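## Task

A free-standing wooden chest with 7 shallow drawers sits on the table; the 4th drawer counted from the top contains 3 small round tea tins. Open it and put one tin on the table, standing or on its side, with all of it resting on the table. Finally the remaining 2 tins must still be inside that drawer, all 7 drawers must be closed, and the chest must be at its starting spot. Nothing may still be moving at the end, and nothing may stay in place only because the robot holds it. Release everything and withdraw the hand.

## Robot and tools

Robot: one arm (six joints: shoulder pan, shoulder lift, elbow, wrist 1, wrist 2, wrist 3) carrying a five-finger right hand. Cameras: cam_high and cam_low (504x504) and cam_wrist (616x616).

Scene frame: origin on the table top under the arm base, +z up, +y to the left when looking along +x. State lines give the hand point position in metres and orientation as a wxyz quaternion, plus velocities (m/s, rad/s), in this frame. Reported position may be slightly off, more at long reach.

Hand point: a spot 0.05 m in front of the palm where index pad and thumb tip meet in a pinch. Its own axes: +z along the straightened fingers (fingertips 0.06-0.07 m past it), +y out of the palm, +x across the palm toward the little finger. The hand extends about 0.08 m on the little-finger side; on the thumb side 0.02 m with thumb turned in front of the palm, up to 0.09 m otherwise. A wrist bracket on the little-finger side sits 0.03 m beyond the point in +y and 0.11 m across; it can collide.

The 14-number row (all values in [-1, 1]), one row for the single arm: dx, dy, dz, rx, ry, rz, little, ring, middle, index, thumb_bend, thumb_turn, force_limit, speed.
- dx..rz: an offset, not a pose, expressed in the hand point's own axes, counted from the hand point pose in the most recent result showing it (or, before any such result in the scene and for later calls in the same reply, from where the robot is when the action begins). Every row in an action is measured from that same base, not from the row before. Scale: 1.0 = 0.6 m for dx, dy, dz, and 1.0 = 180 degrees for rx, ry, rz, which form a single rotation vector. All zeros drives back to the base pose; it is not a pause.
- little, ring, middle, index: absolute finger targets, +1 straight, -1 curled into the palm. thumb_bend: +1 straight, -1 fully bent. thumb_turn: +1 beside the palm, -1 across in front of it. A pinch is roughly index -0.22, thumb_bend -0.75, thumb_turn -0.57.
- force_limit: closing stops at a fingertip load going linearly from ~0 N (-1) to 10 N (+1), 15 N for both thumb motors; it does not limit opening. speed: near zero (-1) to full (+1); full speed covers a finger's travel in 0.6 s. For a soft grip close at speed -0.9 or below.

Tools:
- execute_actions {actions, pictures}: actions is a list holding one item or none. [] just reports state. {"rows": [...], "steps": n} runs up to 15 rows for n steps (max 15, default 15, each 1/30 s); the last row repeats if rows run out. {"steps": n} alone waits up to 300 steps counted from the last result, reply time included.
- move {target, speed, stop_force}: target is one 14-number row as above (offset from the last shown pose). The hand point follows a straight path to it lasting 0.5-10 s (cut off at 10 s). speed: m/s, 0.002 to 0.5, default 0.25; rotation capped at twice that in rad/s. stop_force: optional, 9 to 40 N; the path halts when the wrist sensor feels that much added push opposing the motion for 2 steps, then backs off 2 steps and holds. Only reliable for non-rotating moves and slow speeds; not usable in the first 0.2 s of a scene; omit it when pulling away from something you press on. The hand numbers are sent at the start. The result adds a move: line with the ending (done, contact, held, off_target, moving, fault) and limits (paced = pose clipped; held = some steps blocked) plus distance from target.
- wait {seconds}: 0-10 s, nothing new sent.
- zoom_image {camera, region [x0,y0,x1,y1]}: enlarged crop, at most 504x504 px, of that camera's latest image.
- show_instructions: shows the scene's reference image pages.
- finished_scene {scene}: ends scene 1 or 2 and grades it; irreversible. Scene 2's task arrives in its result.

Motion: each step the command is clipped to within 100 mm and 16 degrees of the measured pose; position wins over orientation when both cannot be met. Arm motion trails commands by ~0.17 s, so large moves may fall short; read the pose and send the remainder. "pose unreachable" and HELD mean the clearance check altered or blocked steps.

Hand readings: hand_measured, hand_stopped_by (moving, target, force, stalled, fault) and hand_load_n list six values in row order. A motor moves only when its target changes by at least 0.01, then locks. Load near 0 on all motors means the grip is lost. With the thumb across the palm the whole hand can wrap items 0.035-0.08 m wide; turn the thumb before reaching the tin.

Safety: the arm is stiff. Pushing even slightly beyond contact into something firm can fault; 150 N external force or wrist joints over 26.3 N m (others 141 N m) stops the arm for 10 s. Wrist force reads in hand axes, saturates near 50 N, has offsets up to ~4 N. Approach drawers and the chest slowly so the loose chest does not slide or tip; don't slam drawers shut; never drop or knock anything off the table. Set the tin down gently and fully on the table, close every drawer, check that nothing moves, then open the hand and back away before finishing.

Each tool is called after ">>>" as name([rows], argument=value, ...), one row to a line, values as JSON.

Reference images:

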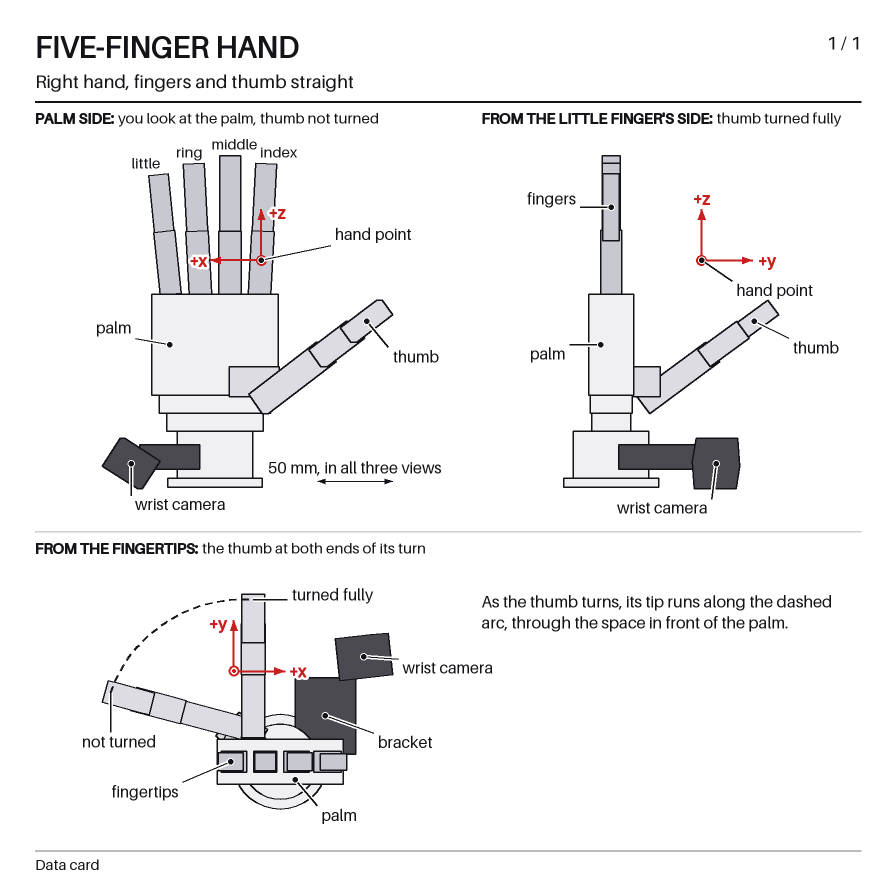

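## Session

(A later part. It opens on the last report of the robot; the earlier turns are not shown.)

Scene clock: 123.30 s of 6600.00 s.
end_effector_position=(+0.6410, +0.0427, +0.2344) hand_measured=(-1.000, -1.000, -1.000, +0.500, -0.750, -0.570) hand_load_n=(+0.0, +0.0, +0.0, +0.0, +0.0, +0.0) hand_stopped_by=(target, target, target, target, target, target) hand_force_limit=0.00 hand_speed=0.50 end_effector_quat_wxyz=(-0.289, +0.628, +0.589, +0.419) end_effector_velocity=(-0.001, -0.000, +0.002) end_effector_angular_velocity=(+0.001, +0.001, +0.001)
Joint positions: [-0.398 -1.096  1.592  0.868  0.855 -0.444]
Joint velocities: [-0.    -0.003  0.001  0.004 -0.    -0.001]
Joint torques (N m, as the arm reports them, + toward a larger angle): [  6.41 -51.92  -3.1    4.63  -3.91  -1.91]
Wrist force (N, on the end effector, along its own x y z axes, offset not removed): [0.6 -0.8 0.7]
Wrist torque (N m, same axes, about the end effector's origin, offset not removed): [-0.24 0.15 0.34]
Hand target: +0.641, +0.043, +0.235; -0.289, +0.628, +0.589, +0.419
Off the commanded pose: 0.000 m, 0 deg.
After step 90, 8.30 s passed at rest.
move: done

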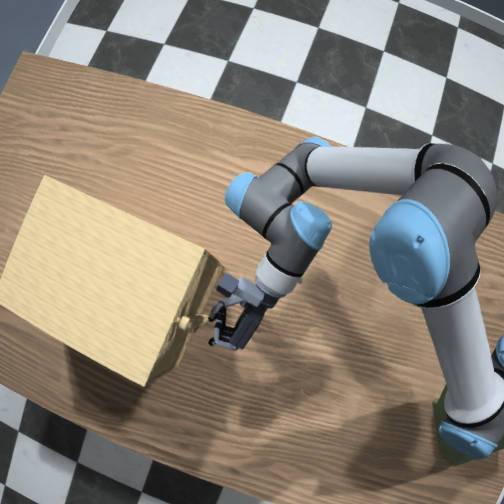

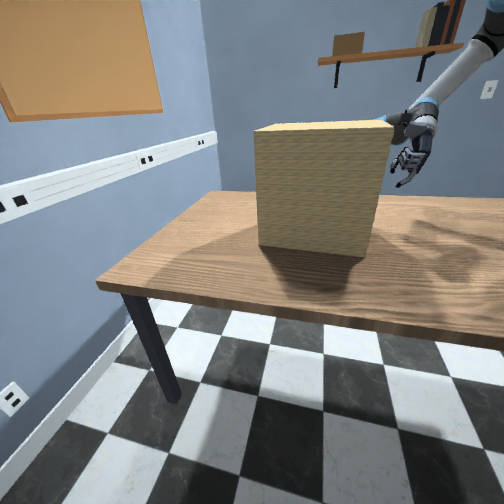

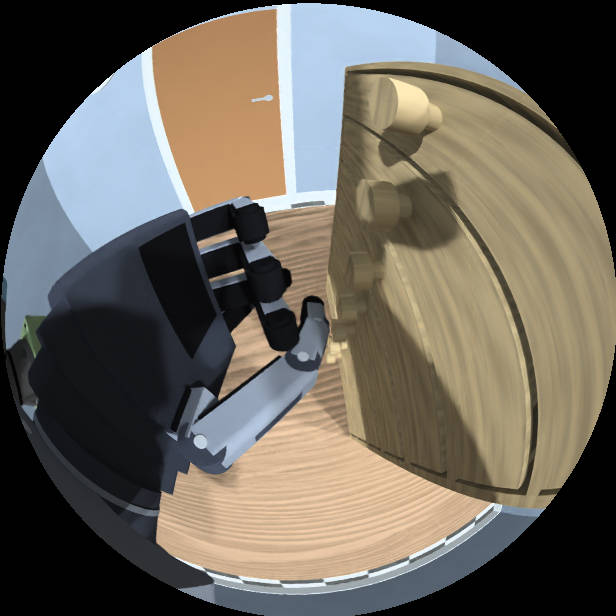

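>>> move(target=[-0.001, 0.014, -0.04, 0, 0, 0, -1, -1, -1, 0.5, -0.75, -0.57, 0, 0.5], speed=0.08)

>>> zoom_image(camera="cam_wrist", region=[250, 200, 450, 400])

>>> zoom_image(camera="cam_high", region=[160, 270, 260, 370])

Scene clock: 128.20 s of 6600.00 s.
end_effector_position=(+0.6448, +0.0209, +0.2464) hand_measured=(-1.000, -1.000, -1.000, +0.500, -0.750, -0.570) hand_load_n=(+0.0, +0.0, +0.0, +0.0, +0.0, +0.0) hand_stopped_by=(target, target, target, target, target, target) hand_force_limit=0.00 hand_speed=0.50 end_effector_quat_wxyz=(-0.289, +0.628, +0.589, +0.419) end_effector_velocity=(+0.001, -0.002, +0.001) end_effector_angular_velocity=(+0.000, -0.001, +0.001)
Joint positions: [-0.428 -1.116  1.569  0.936  0.849 -0.483]
Joint velocities: [-0.002 -0.001 -0.003  0.007 -0.    -0.004]
Joint torques (N m, as the arm reports them, + toward a larger angle): [  4.49 -52.92 -25.32   4.58  -3.89  -1.59]
Wrist force (N, on the end effector, along its own x y z axes, offset not removed): [0.8 2.2 -0.6]
Wrist torque (N m, same axes, about the end effector's origin, offset not removed): [0.28 0.27 0.32]
Hand target: +0.645, +0.021, +0.247; -0.289, +0.628, +0.589, +0.419
Off the commanded pose: 0.000 m, 0 deg.
After step 90, 1.03 s passed at rest.
move: done

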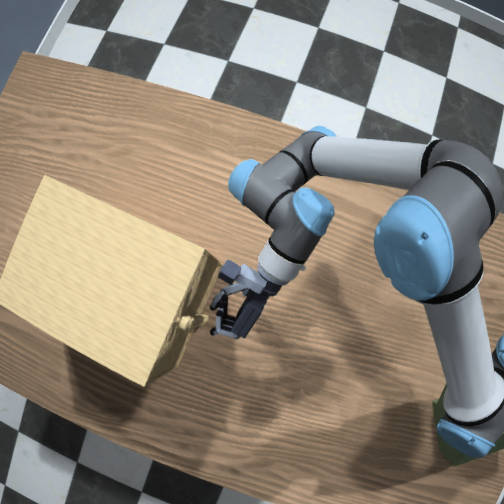

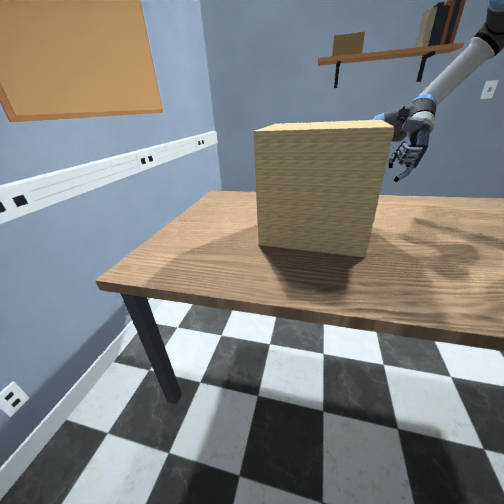

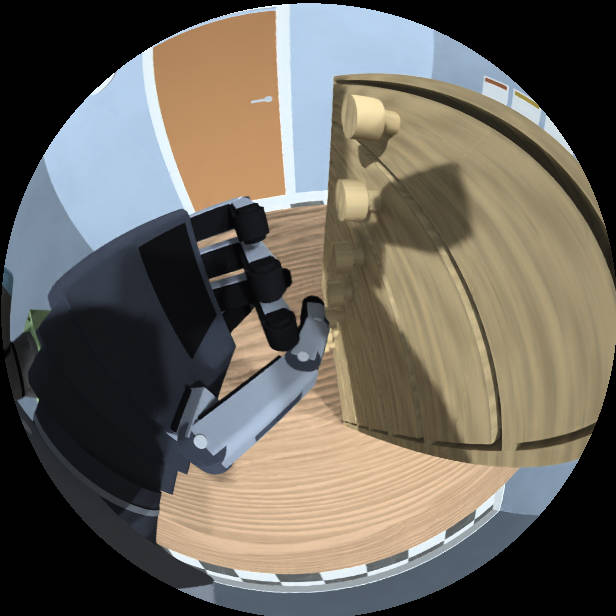

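Region (250, 200, 450, 400) of cam_wrist's 616x616 image, scaled by 2.520, with more detail than that image has.

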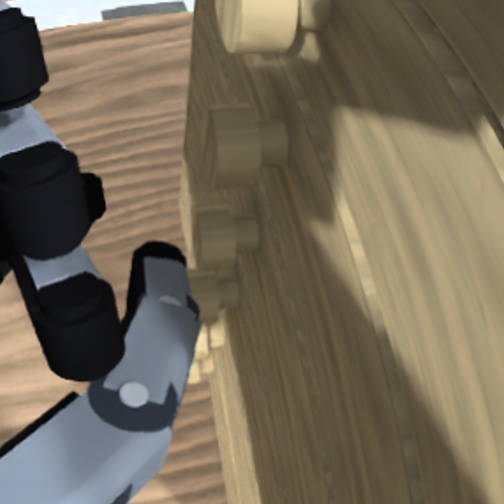

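Region (160, 270, 260, 370) of cam_high's 504x504 image, scaled by 5.040, with more detail than that image has.

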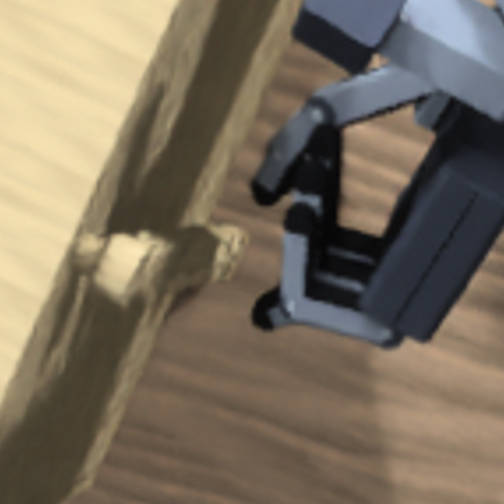

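>>> move(target=[-0.014, 0.018, 0.022, 0, 0, 0, -1, -1, -1, 0.5, -0.75, -0.57, 0, 0.5], speed=0.08)

>>> zoom_image(camera="cam_wrist", region=[250, 200, 400, 350])

>>> zoom_image(camera="cam_high", region=[160, 270, 260, 370])

Scene clock: 132.97 s of 6600.00 s.
end_effector_position=(+0.6580, +0.0264, +0.2344) hand_measured=(-1.000, -1.000, -1.000, +0.500, -0.750, -0.570) hand_load_n=(+0.0, +0.0, +0.0, +0.0, +0.0, +0.0) hand_stopped_by=(target, target, target, target, target, target) hand_force_limit=0.00 hand_speed=0.50 end_effector_quat_wxyz=(-0.289, +0.628, +0.589, +0.419) end_effector_velocity=(+0.002, +0.000, -0.002) end_effector_angular_velocity=(-0.001, -0.000, -0.001)
Joint positions: [-0.413 -1.072  1.523  0.926  0.852 -0.463]
Joint velocities: [ 0.001  0.006 -0.008 -0.001  0.     0.003]
Joint torques (N m, as the arm reports them, + toward a larger angle): [ 31.21 -29.37 -23.2    0.2    1.07   1.54]
Wrist force (N, on the end effector, along its own x y z axes, offset not removed): [2.2 -0.8 1.8]
Wrist torque (N m, same axes, about the end effector's origin, offset not removed): [-0.23 -0.14 0.27]
Hand target: +0.658, +0.026, +0.234; -0.289, +0.628, +0.589, +0.419
Off the commanded pose: 0.000 m, 0 deg.
After step 90, 0.93 s passed at rest.
move: done

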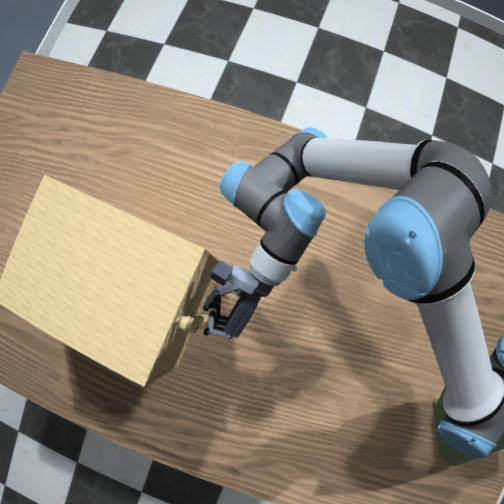

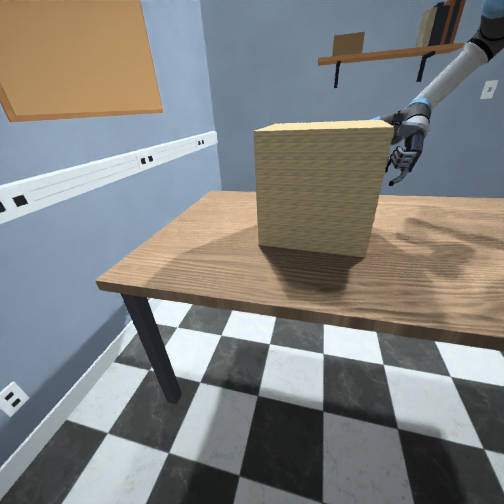

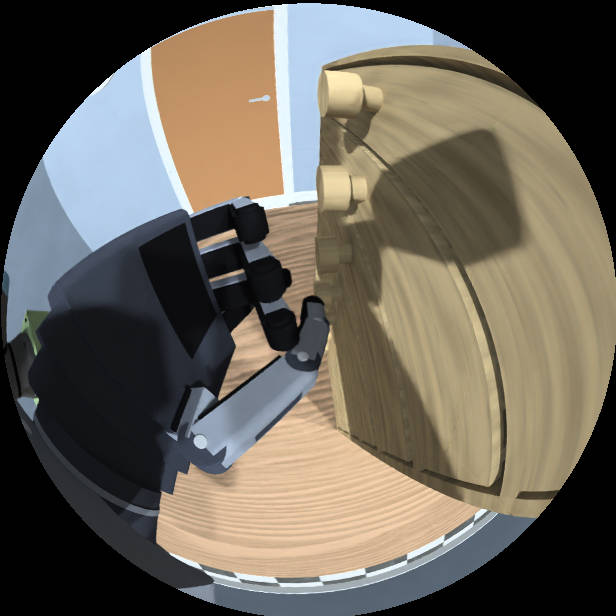

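Region (250, 200, 400, 350) of cam_wrist's 616x616 image, scaled by 3.360, with more detail than that image has.

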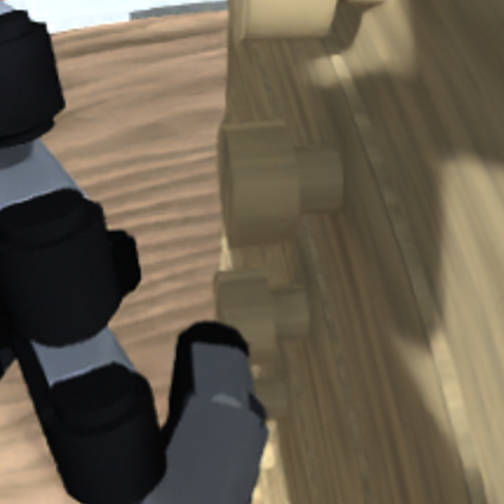

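Region (160, 270, 260, 370) of cam_high's 504x504 image, scaled by 5.040, with more detail than that image has.

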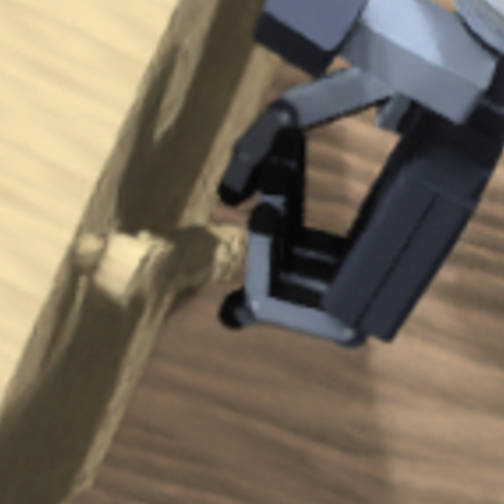

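>>> move(target=[-0.022, -0.013, 0.0355, 0, 0, 0, -1, -1, -1, 0.5, -0.75, -0.57, 0, 0.5], speed=0.06)

>>> zoom_image(camera="cam_wrist", region=[250, 200, 400, 350])

>>> zoom_image(camera="cam_high", region=[160, 270, 260, 370])

Scene clock: 140.83 s of 6600.00 s.
end_effector_position=(+0.6549, +0.0390, +0.2119) hand_measured=(-1.000, -1.000, -1.000, +0.500, -0.750, -0.570) hand_load_n=(+0.0, +0.0, +0.0, +0.0, +0.0, +0.0) hand_stopped_by=(target, target, target, target, target, target) hand_force_limit=0.00 hand_speed=0.50 end_effector_quat_wxyz=(-0.289, +0.628, +0.589, +0.419) end_effector_velocity=(-0.000, +0.001, -0.003) end_effector_angular_velocity=(-0.000, +0.001, -0.000)
Joint positions: [-0.408 -1.036  1.536  0.871  0.853 -0.456]
Joint velocities: [-0.     0.004  0.001 -0.005  0.     0.001]
Joint torques (N m, as the arm reports them, + toward a larger angle): [ 31.59 -28.81   5.69   0.07   1.16   1.82]
Wrist force (N, on the end effector, along its own x y z axes, offset not removed): [3.5 1.3 -0.2]
Wrist torque (N m, same axes, about the end effector's origin, offset not removed): [0.20 -0.33 0.56]
Hand target: +0.655, +0.039, +0.212; -0.289, +0.628, +0.589, +0.419
Off the commanded pose: 0.000 m, 0 deg.
After step 90, 4.00 s passed at rest.
move: done

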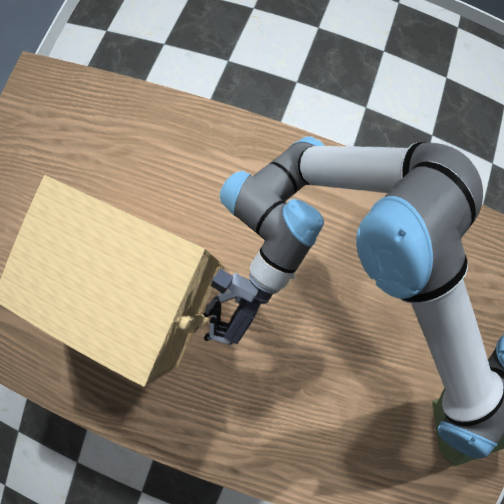

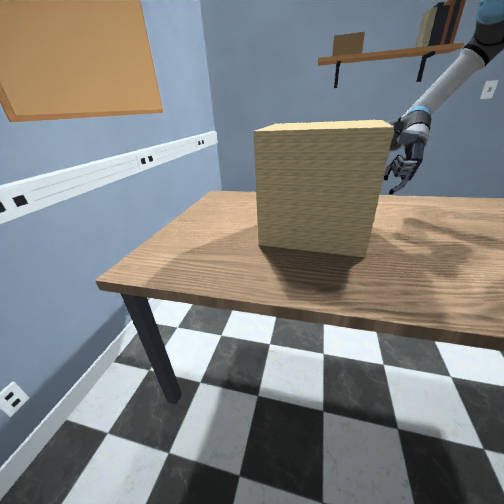

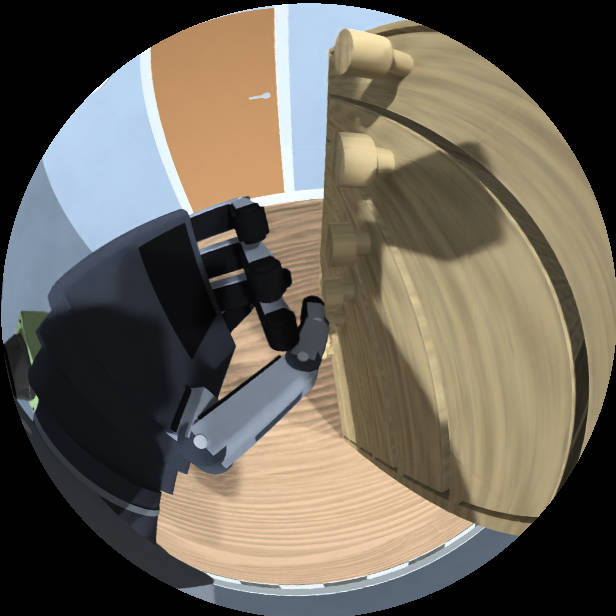

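Region (250, 200, 400, 350) of cam_wrist's 616x616 image, scaled by 3.360, with more detail than that image has.

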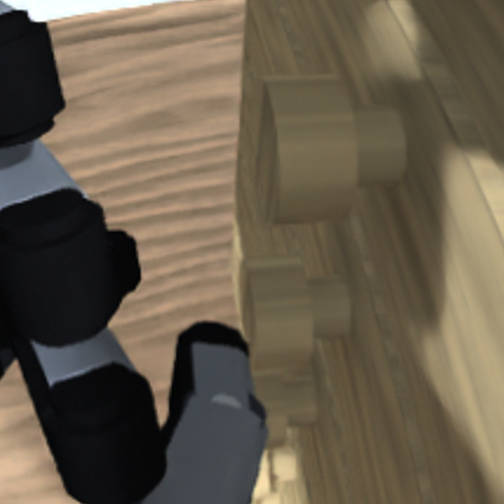

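Region (160, 270, 260, 370) of cam_high's 504x504 image, scaled by 5.040, with more detail than that image has.

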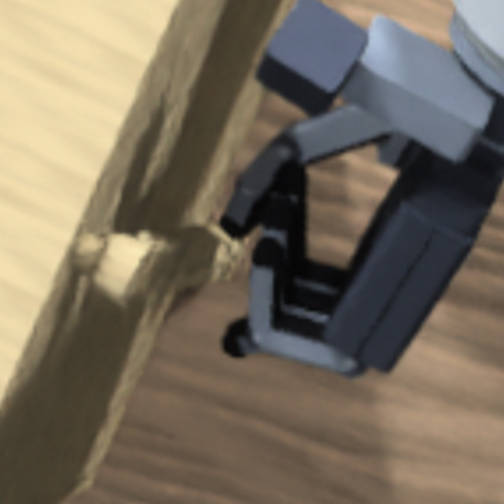

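>>> move(target=[0, 0, 0, -0.048, -0.0073, 0.0268, -1, -1, -1, 0.5, -0.75, -0.57, 0, 0.5], speed=0.1)

>>> zoom_image(camera="cam_wrist", region=[250, 200, 400, 350])

>>> zoom_image(camera="cam_high", region=[170, 280, 240, 350])

Scene clock: 154.43 s of 6600.00 s.
end_effector_position=(+0.6549, +0.0390, +0.2119) hand_measured=(-1.000, -1.000, -1.000, +0.500, -0.750, -0.570) hand_load_n=(+0.0, +0.0, +0.0, +0.0, +0.0, +0.0) hand_stopped_by=(target, target, target, target, target, target) hand_force_limit=0.00 hand_speed=0.50 end_effector_quat_wxyz=(-0.252, +0.676, +0.532, +0.442) end_effector_velocity=(-0.001, +0.000, -0.000) end_effector_angular_velocity=(-0.002, +0.001, -0.013)
Joint positions: [-0.396 -1.112  1.655  0.62   0.828 -0.224]
Joint velocities: [ 0.003 -0.007  0.011 -0.022  0.003  0.021]
Joint torques (N m, as the arm reports them, + toward a larger angle): [ 31.73 -51.89   6.44   0.06   1.12   1.81]
Wrist force (N, on the end effector, along its own x y z axes, offset not removed): [2.2 1.8 -0.9]
Wrist torque (N m, same axes, about the end effector's origin, offset not removed): [0.35 0.07 0.49]
Hand target: +0.655, +0.039, +0.212; -0.252, +0.677, +0.532, +0.442
Off the commanded pose: 0.000 m, 0 deg.
After step 90, 9.33 s passed at rest.
move: done

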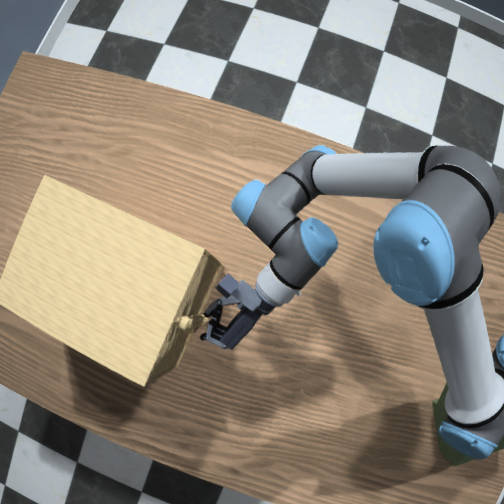

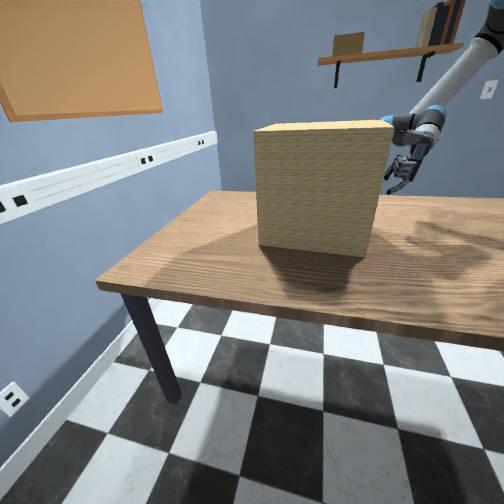

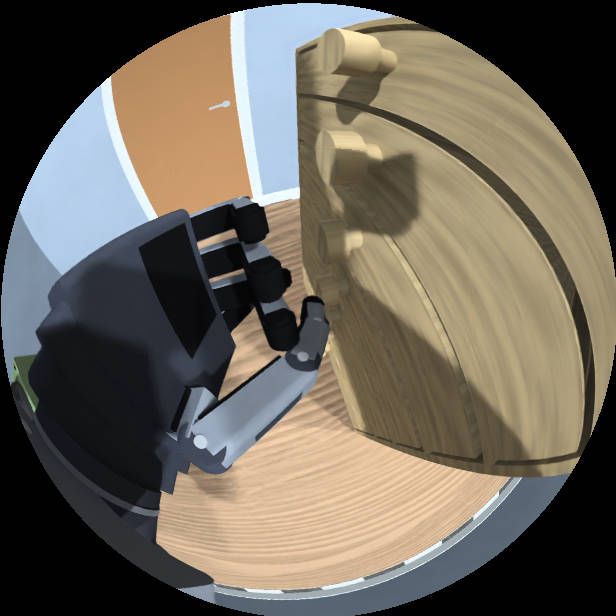

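Region (250, 200, 400, 350) of cam_wrist's 616x616 image, scaled by 3.360, with more detail than that image has.

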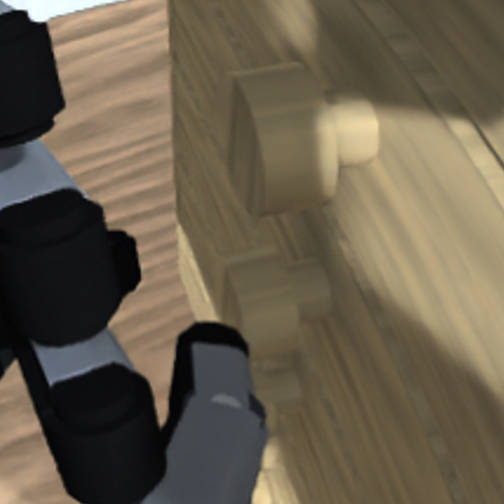

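Region (170, 280, 240, 350) of cam_high's 504x504 image, scaled by 7.200, with more detail than that image has.

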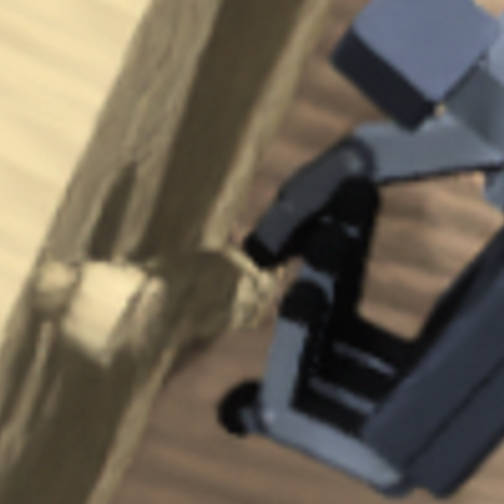

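>>> move(target=[-0.03, -0.008, 0.05, 0, 0, 0, -1, -1, -1, 0.5, -0.75, -0.57, 0, 0.5], speed=0.06)

>>> zoom_image(camera="cam_wrist", region=[250, 200, 400, 350])

>>> zoom_image(camera="cam_high", region=[170, 280, 240, 350])

Scene clock: 158.87 s of 6600.00 s.
end_effector_position=(+0.6595, +0.0558, +0.1814) hand_measured=(-1.000, -1.000, -1.000, +0.500, -0.750, -0.570) hand_load_n=(+0.0, +0.0, +0.0, +0.0, +0.0, +0.0) hand_stopped_by=(target, target, target, target, target, target) hand_force_limit=0.00 hand_speed=0.50 end_effector_quat_wxyz=(-0.252, +0.676, +0.532, +0.442) end_effector_velocity=(+0.001, +0.001, -0.002) end_effector_angular_velocity=(+0.000, +0.000, -0.000)
Joint positions: [-0.381 -1.044  1.638  0.556  0.833 -0.206]
Joint velocities: [ 0.001  0.005 -0.002 -0.003  0.     0.002]
Joint torques (N m, as the arm reports them, + toward a larger angle): [ 32.06 -26.65 -21.84   0.05   1.21   1.7 ]
Wrist force (N, on the end effector, along its own x y z axes, offset not removed): [0.9 2.4 0.4]
Wrist torque (N m, same axes, about the end effector's origin, offset not removed): [0.35 0.07 0.42]
Hand target: +0.660, +0.056, +0.181; -0.252, +0.676, +0.532, +0.442
Off the commanded pose: 0.000 m, 0 deg.
After step 90, 0.40 s passed at rest.
move: done

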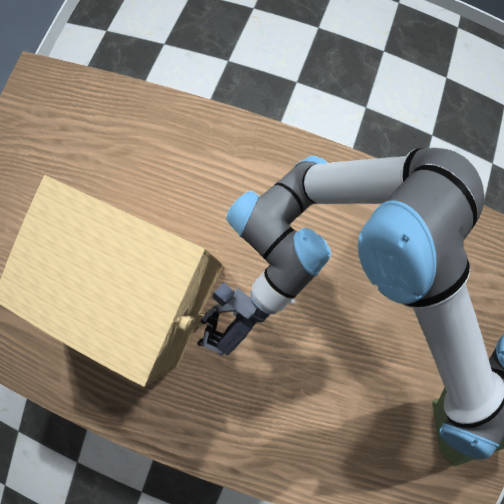

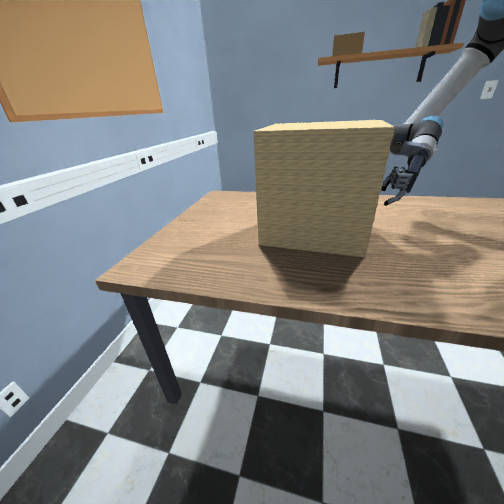

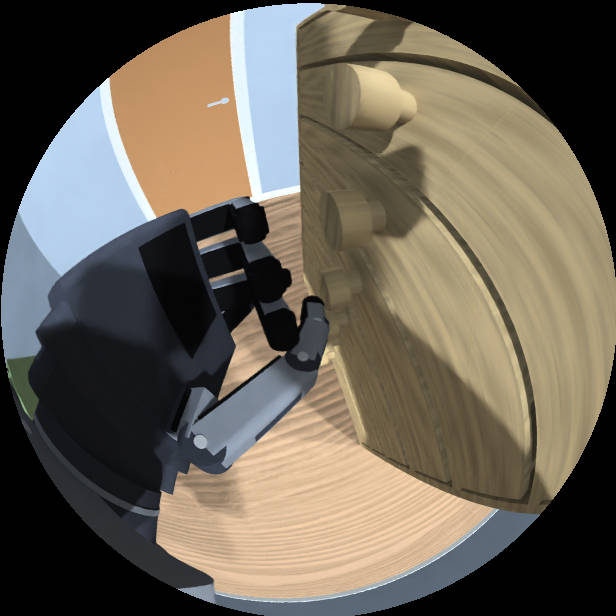

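Region (250, 200, 400, 350) of cam_wrist's 616x616 image, scaled by 3.360, with more detail than that image has.

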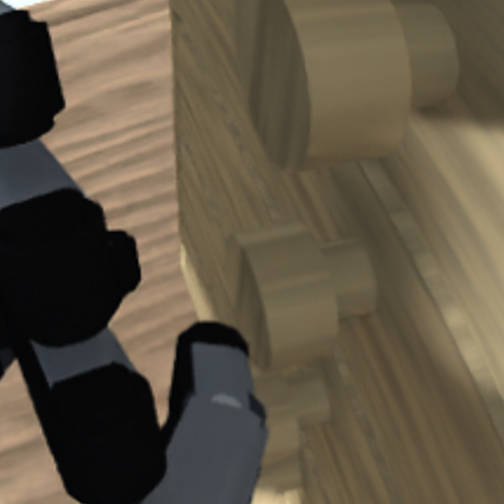

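Region (170, 280, 240, 350) of cam_high's 504x504 image, scaled by 7.200, with more detail than that image has.

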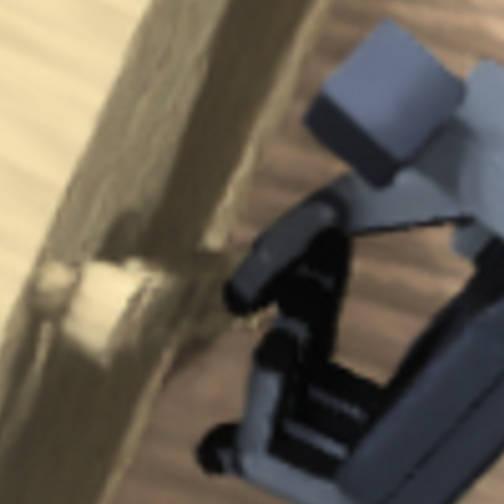

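>>> move(target=[0.009, 0.009, -0.027, 0, 0, 0, -1, -1, -1, 0.5, -0.75, -0.57, 0, 0.5], speed=0.06)

>>> zoom_image(camera="cam_wrist", region=[250, 200, 400, 350])

>>> zoom_image(camera="cam_high", region=[170, 280, 240, 350])

Scene clock: 163.70 s of 6600.00 s.
end_effector_position=(+0.6595, +0.0439, +0.1944) hand_measured=(-1.000, -1.000, -1.000, +0.500, -0.750, -0.570) hand_load_n=(+0.0, +0.0, +0.0, +0.0, +0.0, +0.0) hand_stopped_by=(target, target, target, target, target, target) hand_force_limit=0.00 hand_speed=0.50 end_effector_quat_wxyz=(-0.252, +0.676, +0.532, +0.442) end_effector_velocity=(-0.000, -0.001, +0.002) end_effector_angular_velocity=(+0.000, -0.000, +0.001)
Joint positions: [-0.395 -1.072  1.637  0.596  0.828 -0.223]
Joint velocities: [-0.002 -0.004  0.     0.006 -0.001 -0.003]
Joint torques (N m, as the arm reports them, + toward a larger angle): [  5.94 -50.4  -22.35   4.37  -3.95  -1.66]
Wrist force (N, on the end effector, along its own x y z axes, offset not removed): [0.5 -0.4 1.3]
Wrist torque (N m, same axes, about the end effector's origin, offset not removed): [-0.25 0.25 0.28]
Hand target: +0.659, +0.044, +0.195; -0.252, +0.676, +0.532, +0.442
Off the commanded pose: 0.000 m, 0 deg.
After step 90, 1.00 s passed at rest.
move: done

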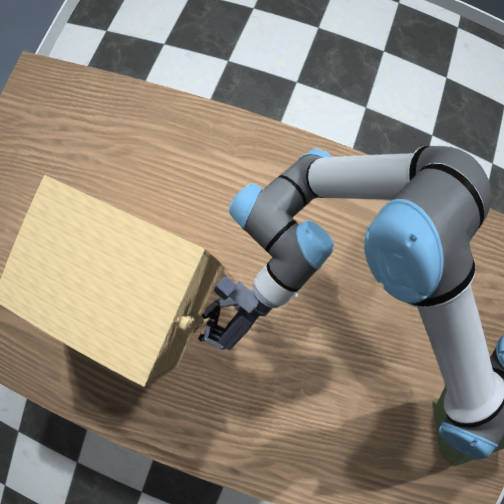

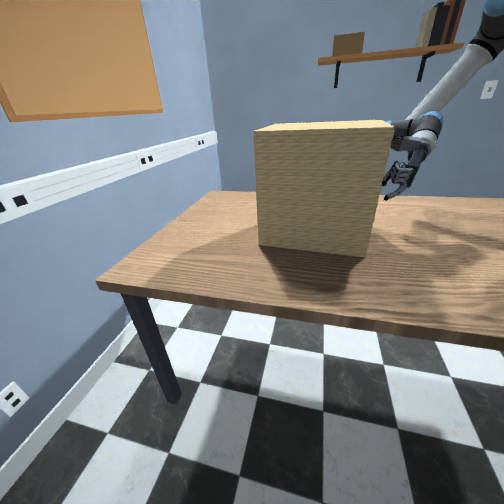

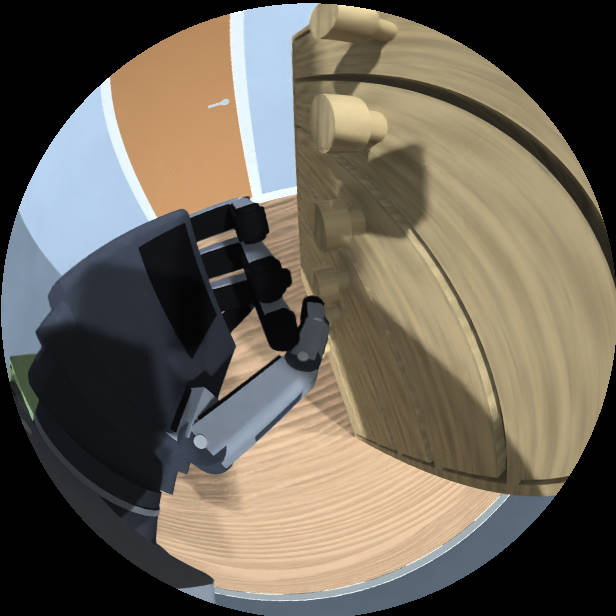

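Region (250, 200, 400, 350) of cam_wrist's 616x616 image, scaled by 3.360, with more detail than that image has.

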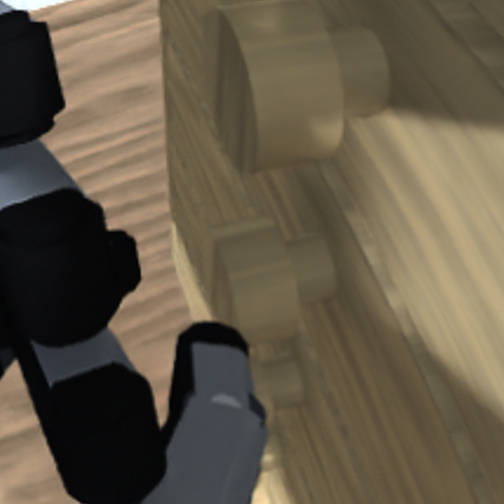

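Region (170, 280, 240, 350) of cam_high's 504x504 image, scaled by 7.200, with more detail than that image has.

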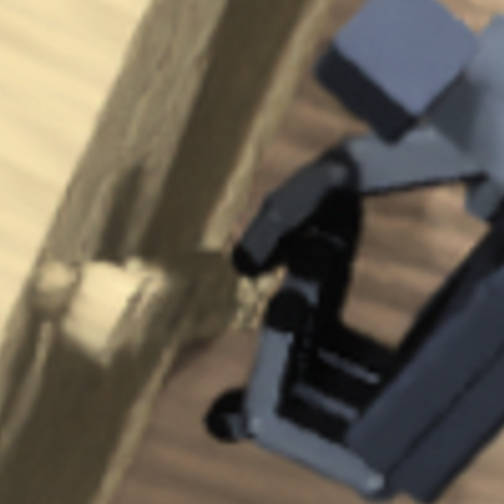

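>>> move(target=[0.008, 0.008, -0.013, 0, 0, 0, -1, -1, -1, 0.5, -0.75, -0.57, 0, 0.5], speed=0.04)

>>> zoom_image(camera="cam_wrist", region=[250, 200, 400, 350])

>>> zoom_image(camera="cam_high", region=[170, 280, 240, 350])

Scene clock: 167.90 s of 6600.00 s.
end_effector_position=(+0.6616, +0.0386, +0.2027) hand_measured=(-1.000, -1.000, -1.000, +0.500, -0.750, -0.570) hand_load_n=(+0.0, +0.0, +0.0, +0.0, +0.0, +0.0) hand_stopped_by=(target, target, target, target, target, target) hand_force_limit=0.00 hand_speed=0.50 end_effector_quat_wxyz=(-0.252, +0.676, +0.532, +0.442) end_effector_velocity=(+0.001, -0.002, +0.002) end_effector_angular_velocity=(-0.001, -0.001, -0.001)
Joint positions: [-0.397 -1.086  1.63   0.619  0.827 -0.226]
Joint velocities: [-0.001 -0.003 -0.004  0.006 -0.    -0.001]
Joint torques (N m, as the arm reports them, + toward a larger angle): [  6.18 -51.63 -24.18   4.44  -3.94  -1.82]
Wrist force (N, on the end effector, along its own x y z axes, offset not removed): [3.6 0.8 -0.5]
Wrist torque (N m, same axes, about the end effector's origin, offset not removed): [0.13 -0.28 0.47]
Hand target: +0.662, +0.038, +0.203; -0.252, +0.676, +0.532, +0.442
Off the commanded pose: 0.000 m, 0 deg.
After step 90, 0.43 s passed at rest.
move: done

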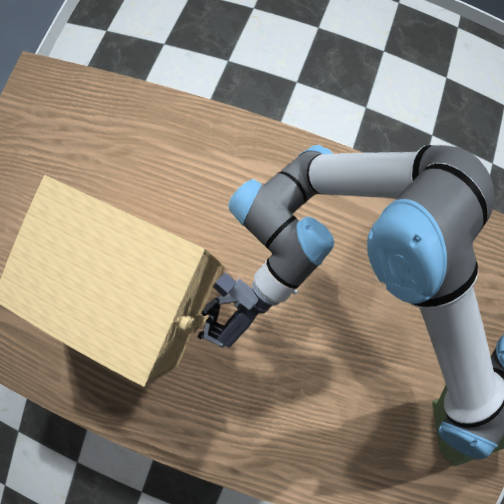

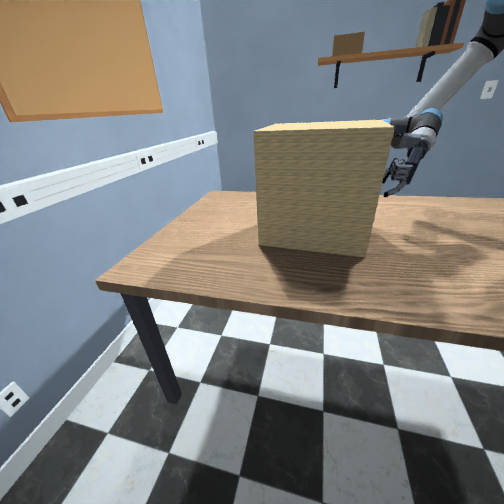

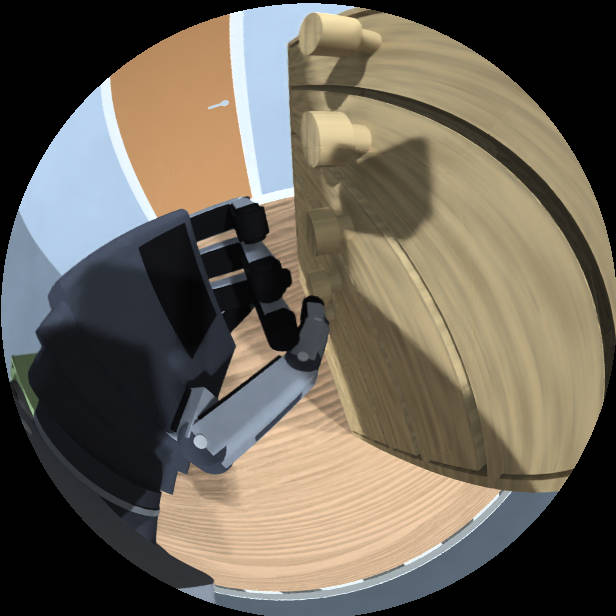

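Region (250, 200, 400, 350) of cam_wrist's 616x616 image, scaled by 3.360, with more detail than that image has.

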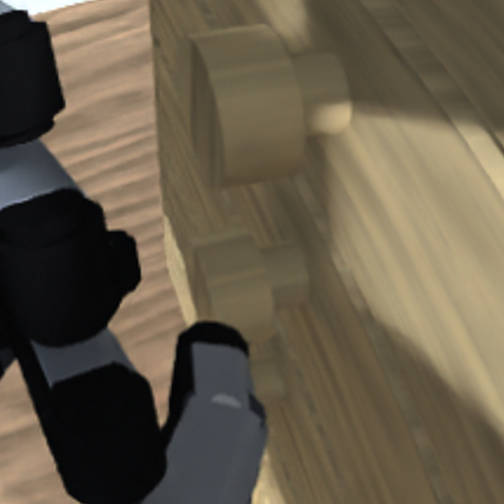

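Region (170, 280, 240, 350) of cam_high's 504x504 image, scaled by 7.200, with more detail than that image has.

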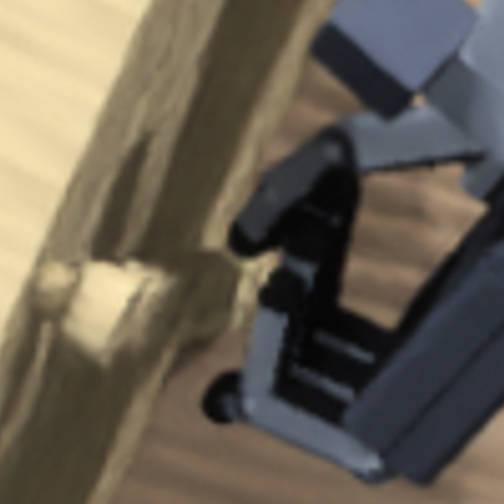

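>>> move(target=[0, 0.016, 0.007, 0, 0, 0, -1, -1, -1, 0.5, -0.75, -0.57, 0, 0.5], speed=0.02)

>>> zoom_image(camera="cam_wrist", region=[250, 200, 400, 350])

>>> zoom_image(camera="cam_high", region=[170, 280, 240, 350])

Scene clock: 173.10 s of 6600.00 s.
end_effector_position=(+0.6718, +0.0390, +0.2020) hand_measured=(-1.000, -1.000, -1.000, +0.500, -0.750, -0.570) hand_load_n=(+0.0, +0.0, +0.0, +0.0, +0.0, +0.0) hand_stopped_by=(target, target, target, target, target, target) hand_force_limit=0.00 hand_speed=0.50 end_effector_quat_wxyz=(-0.252, +0.676, +0.532, +0.442) end_effector_velocity=(+0.003, -0.000, -0.000) end_effector_angular_velocity=(-0.000, -0.000, -0.001)
Joint positions: [-0.388 -1.069  1.595  0.63   0.831 -0.214]
Joint velocities: [ 0.002  0.004 -0.009  0.003  0.001  0.003]
Joint torques (N m, as the arm reports them, + toward a larger angle): [ 31.62 -26.83 -24.57   4.29   1.1    1.74]
Wrist force (N, on the end effector, along its own x y z axes, offset not removed): [2.6 1.5 1.0]
Wrist torque (N m, same axes, about the end effector's origin, offset not removed): [0.11 -0.05 0.36]
Hand target: +0.672, +0.039, +0.202; -0.252, +0.676, +0.532, +0.442
Off the commanded pose: 0.000 m, 0 deg.
After step 90, 1.40 s passed at rest.
move: done

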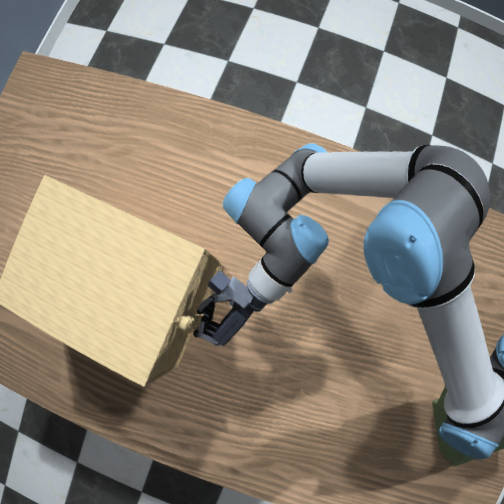

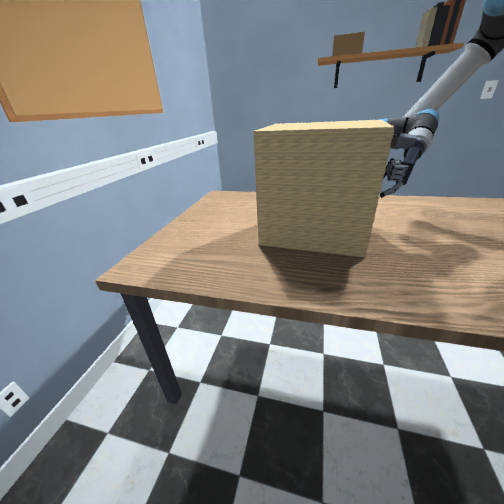

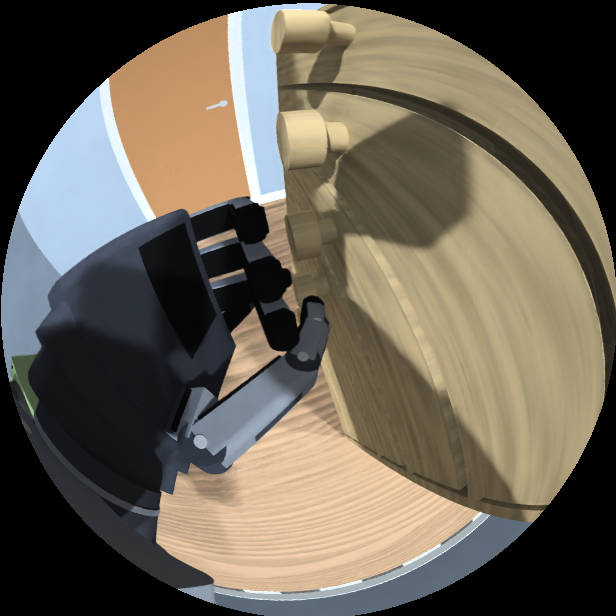

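Region (250, 200, 400, 350) of cam_wrist's 616x616 image, scaled by 3.360, with more detail than that image has.

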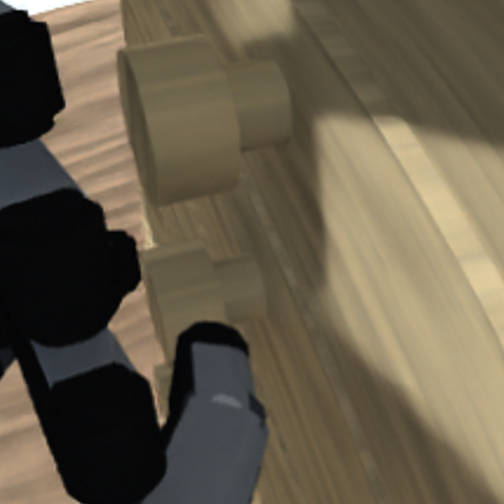

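Region (170, 280, 240, 350) of cam_high's 504x504 image, scaled by 7.200, with more detail than that image has.

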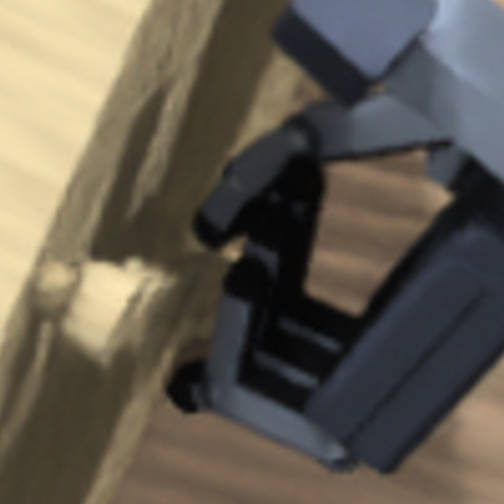

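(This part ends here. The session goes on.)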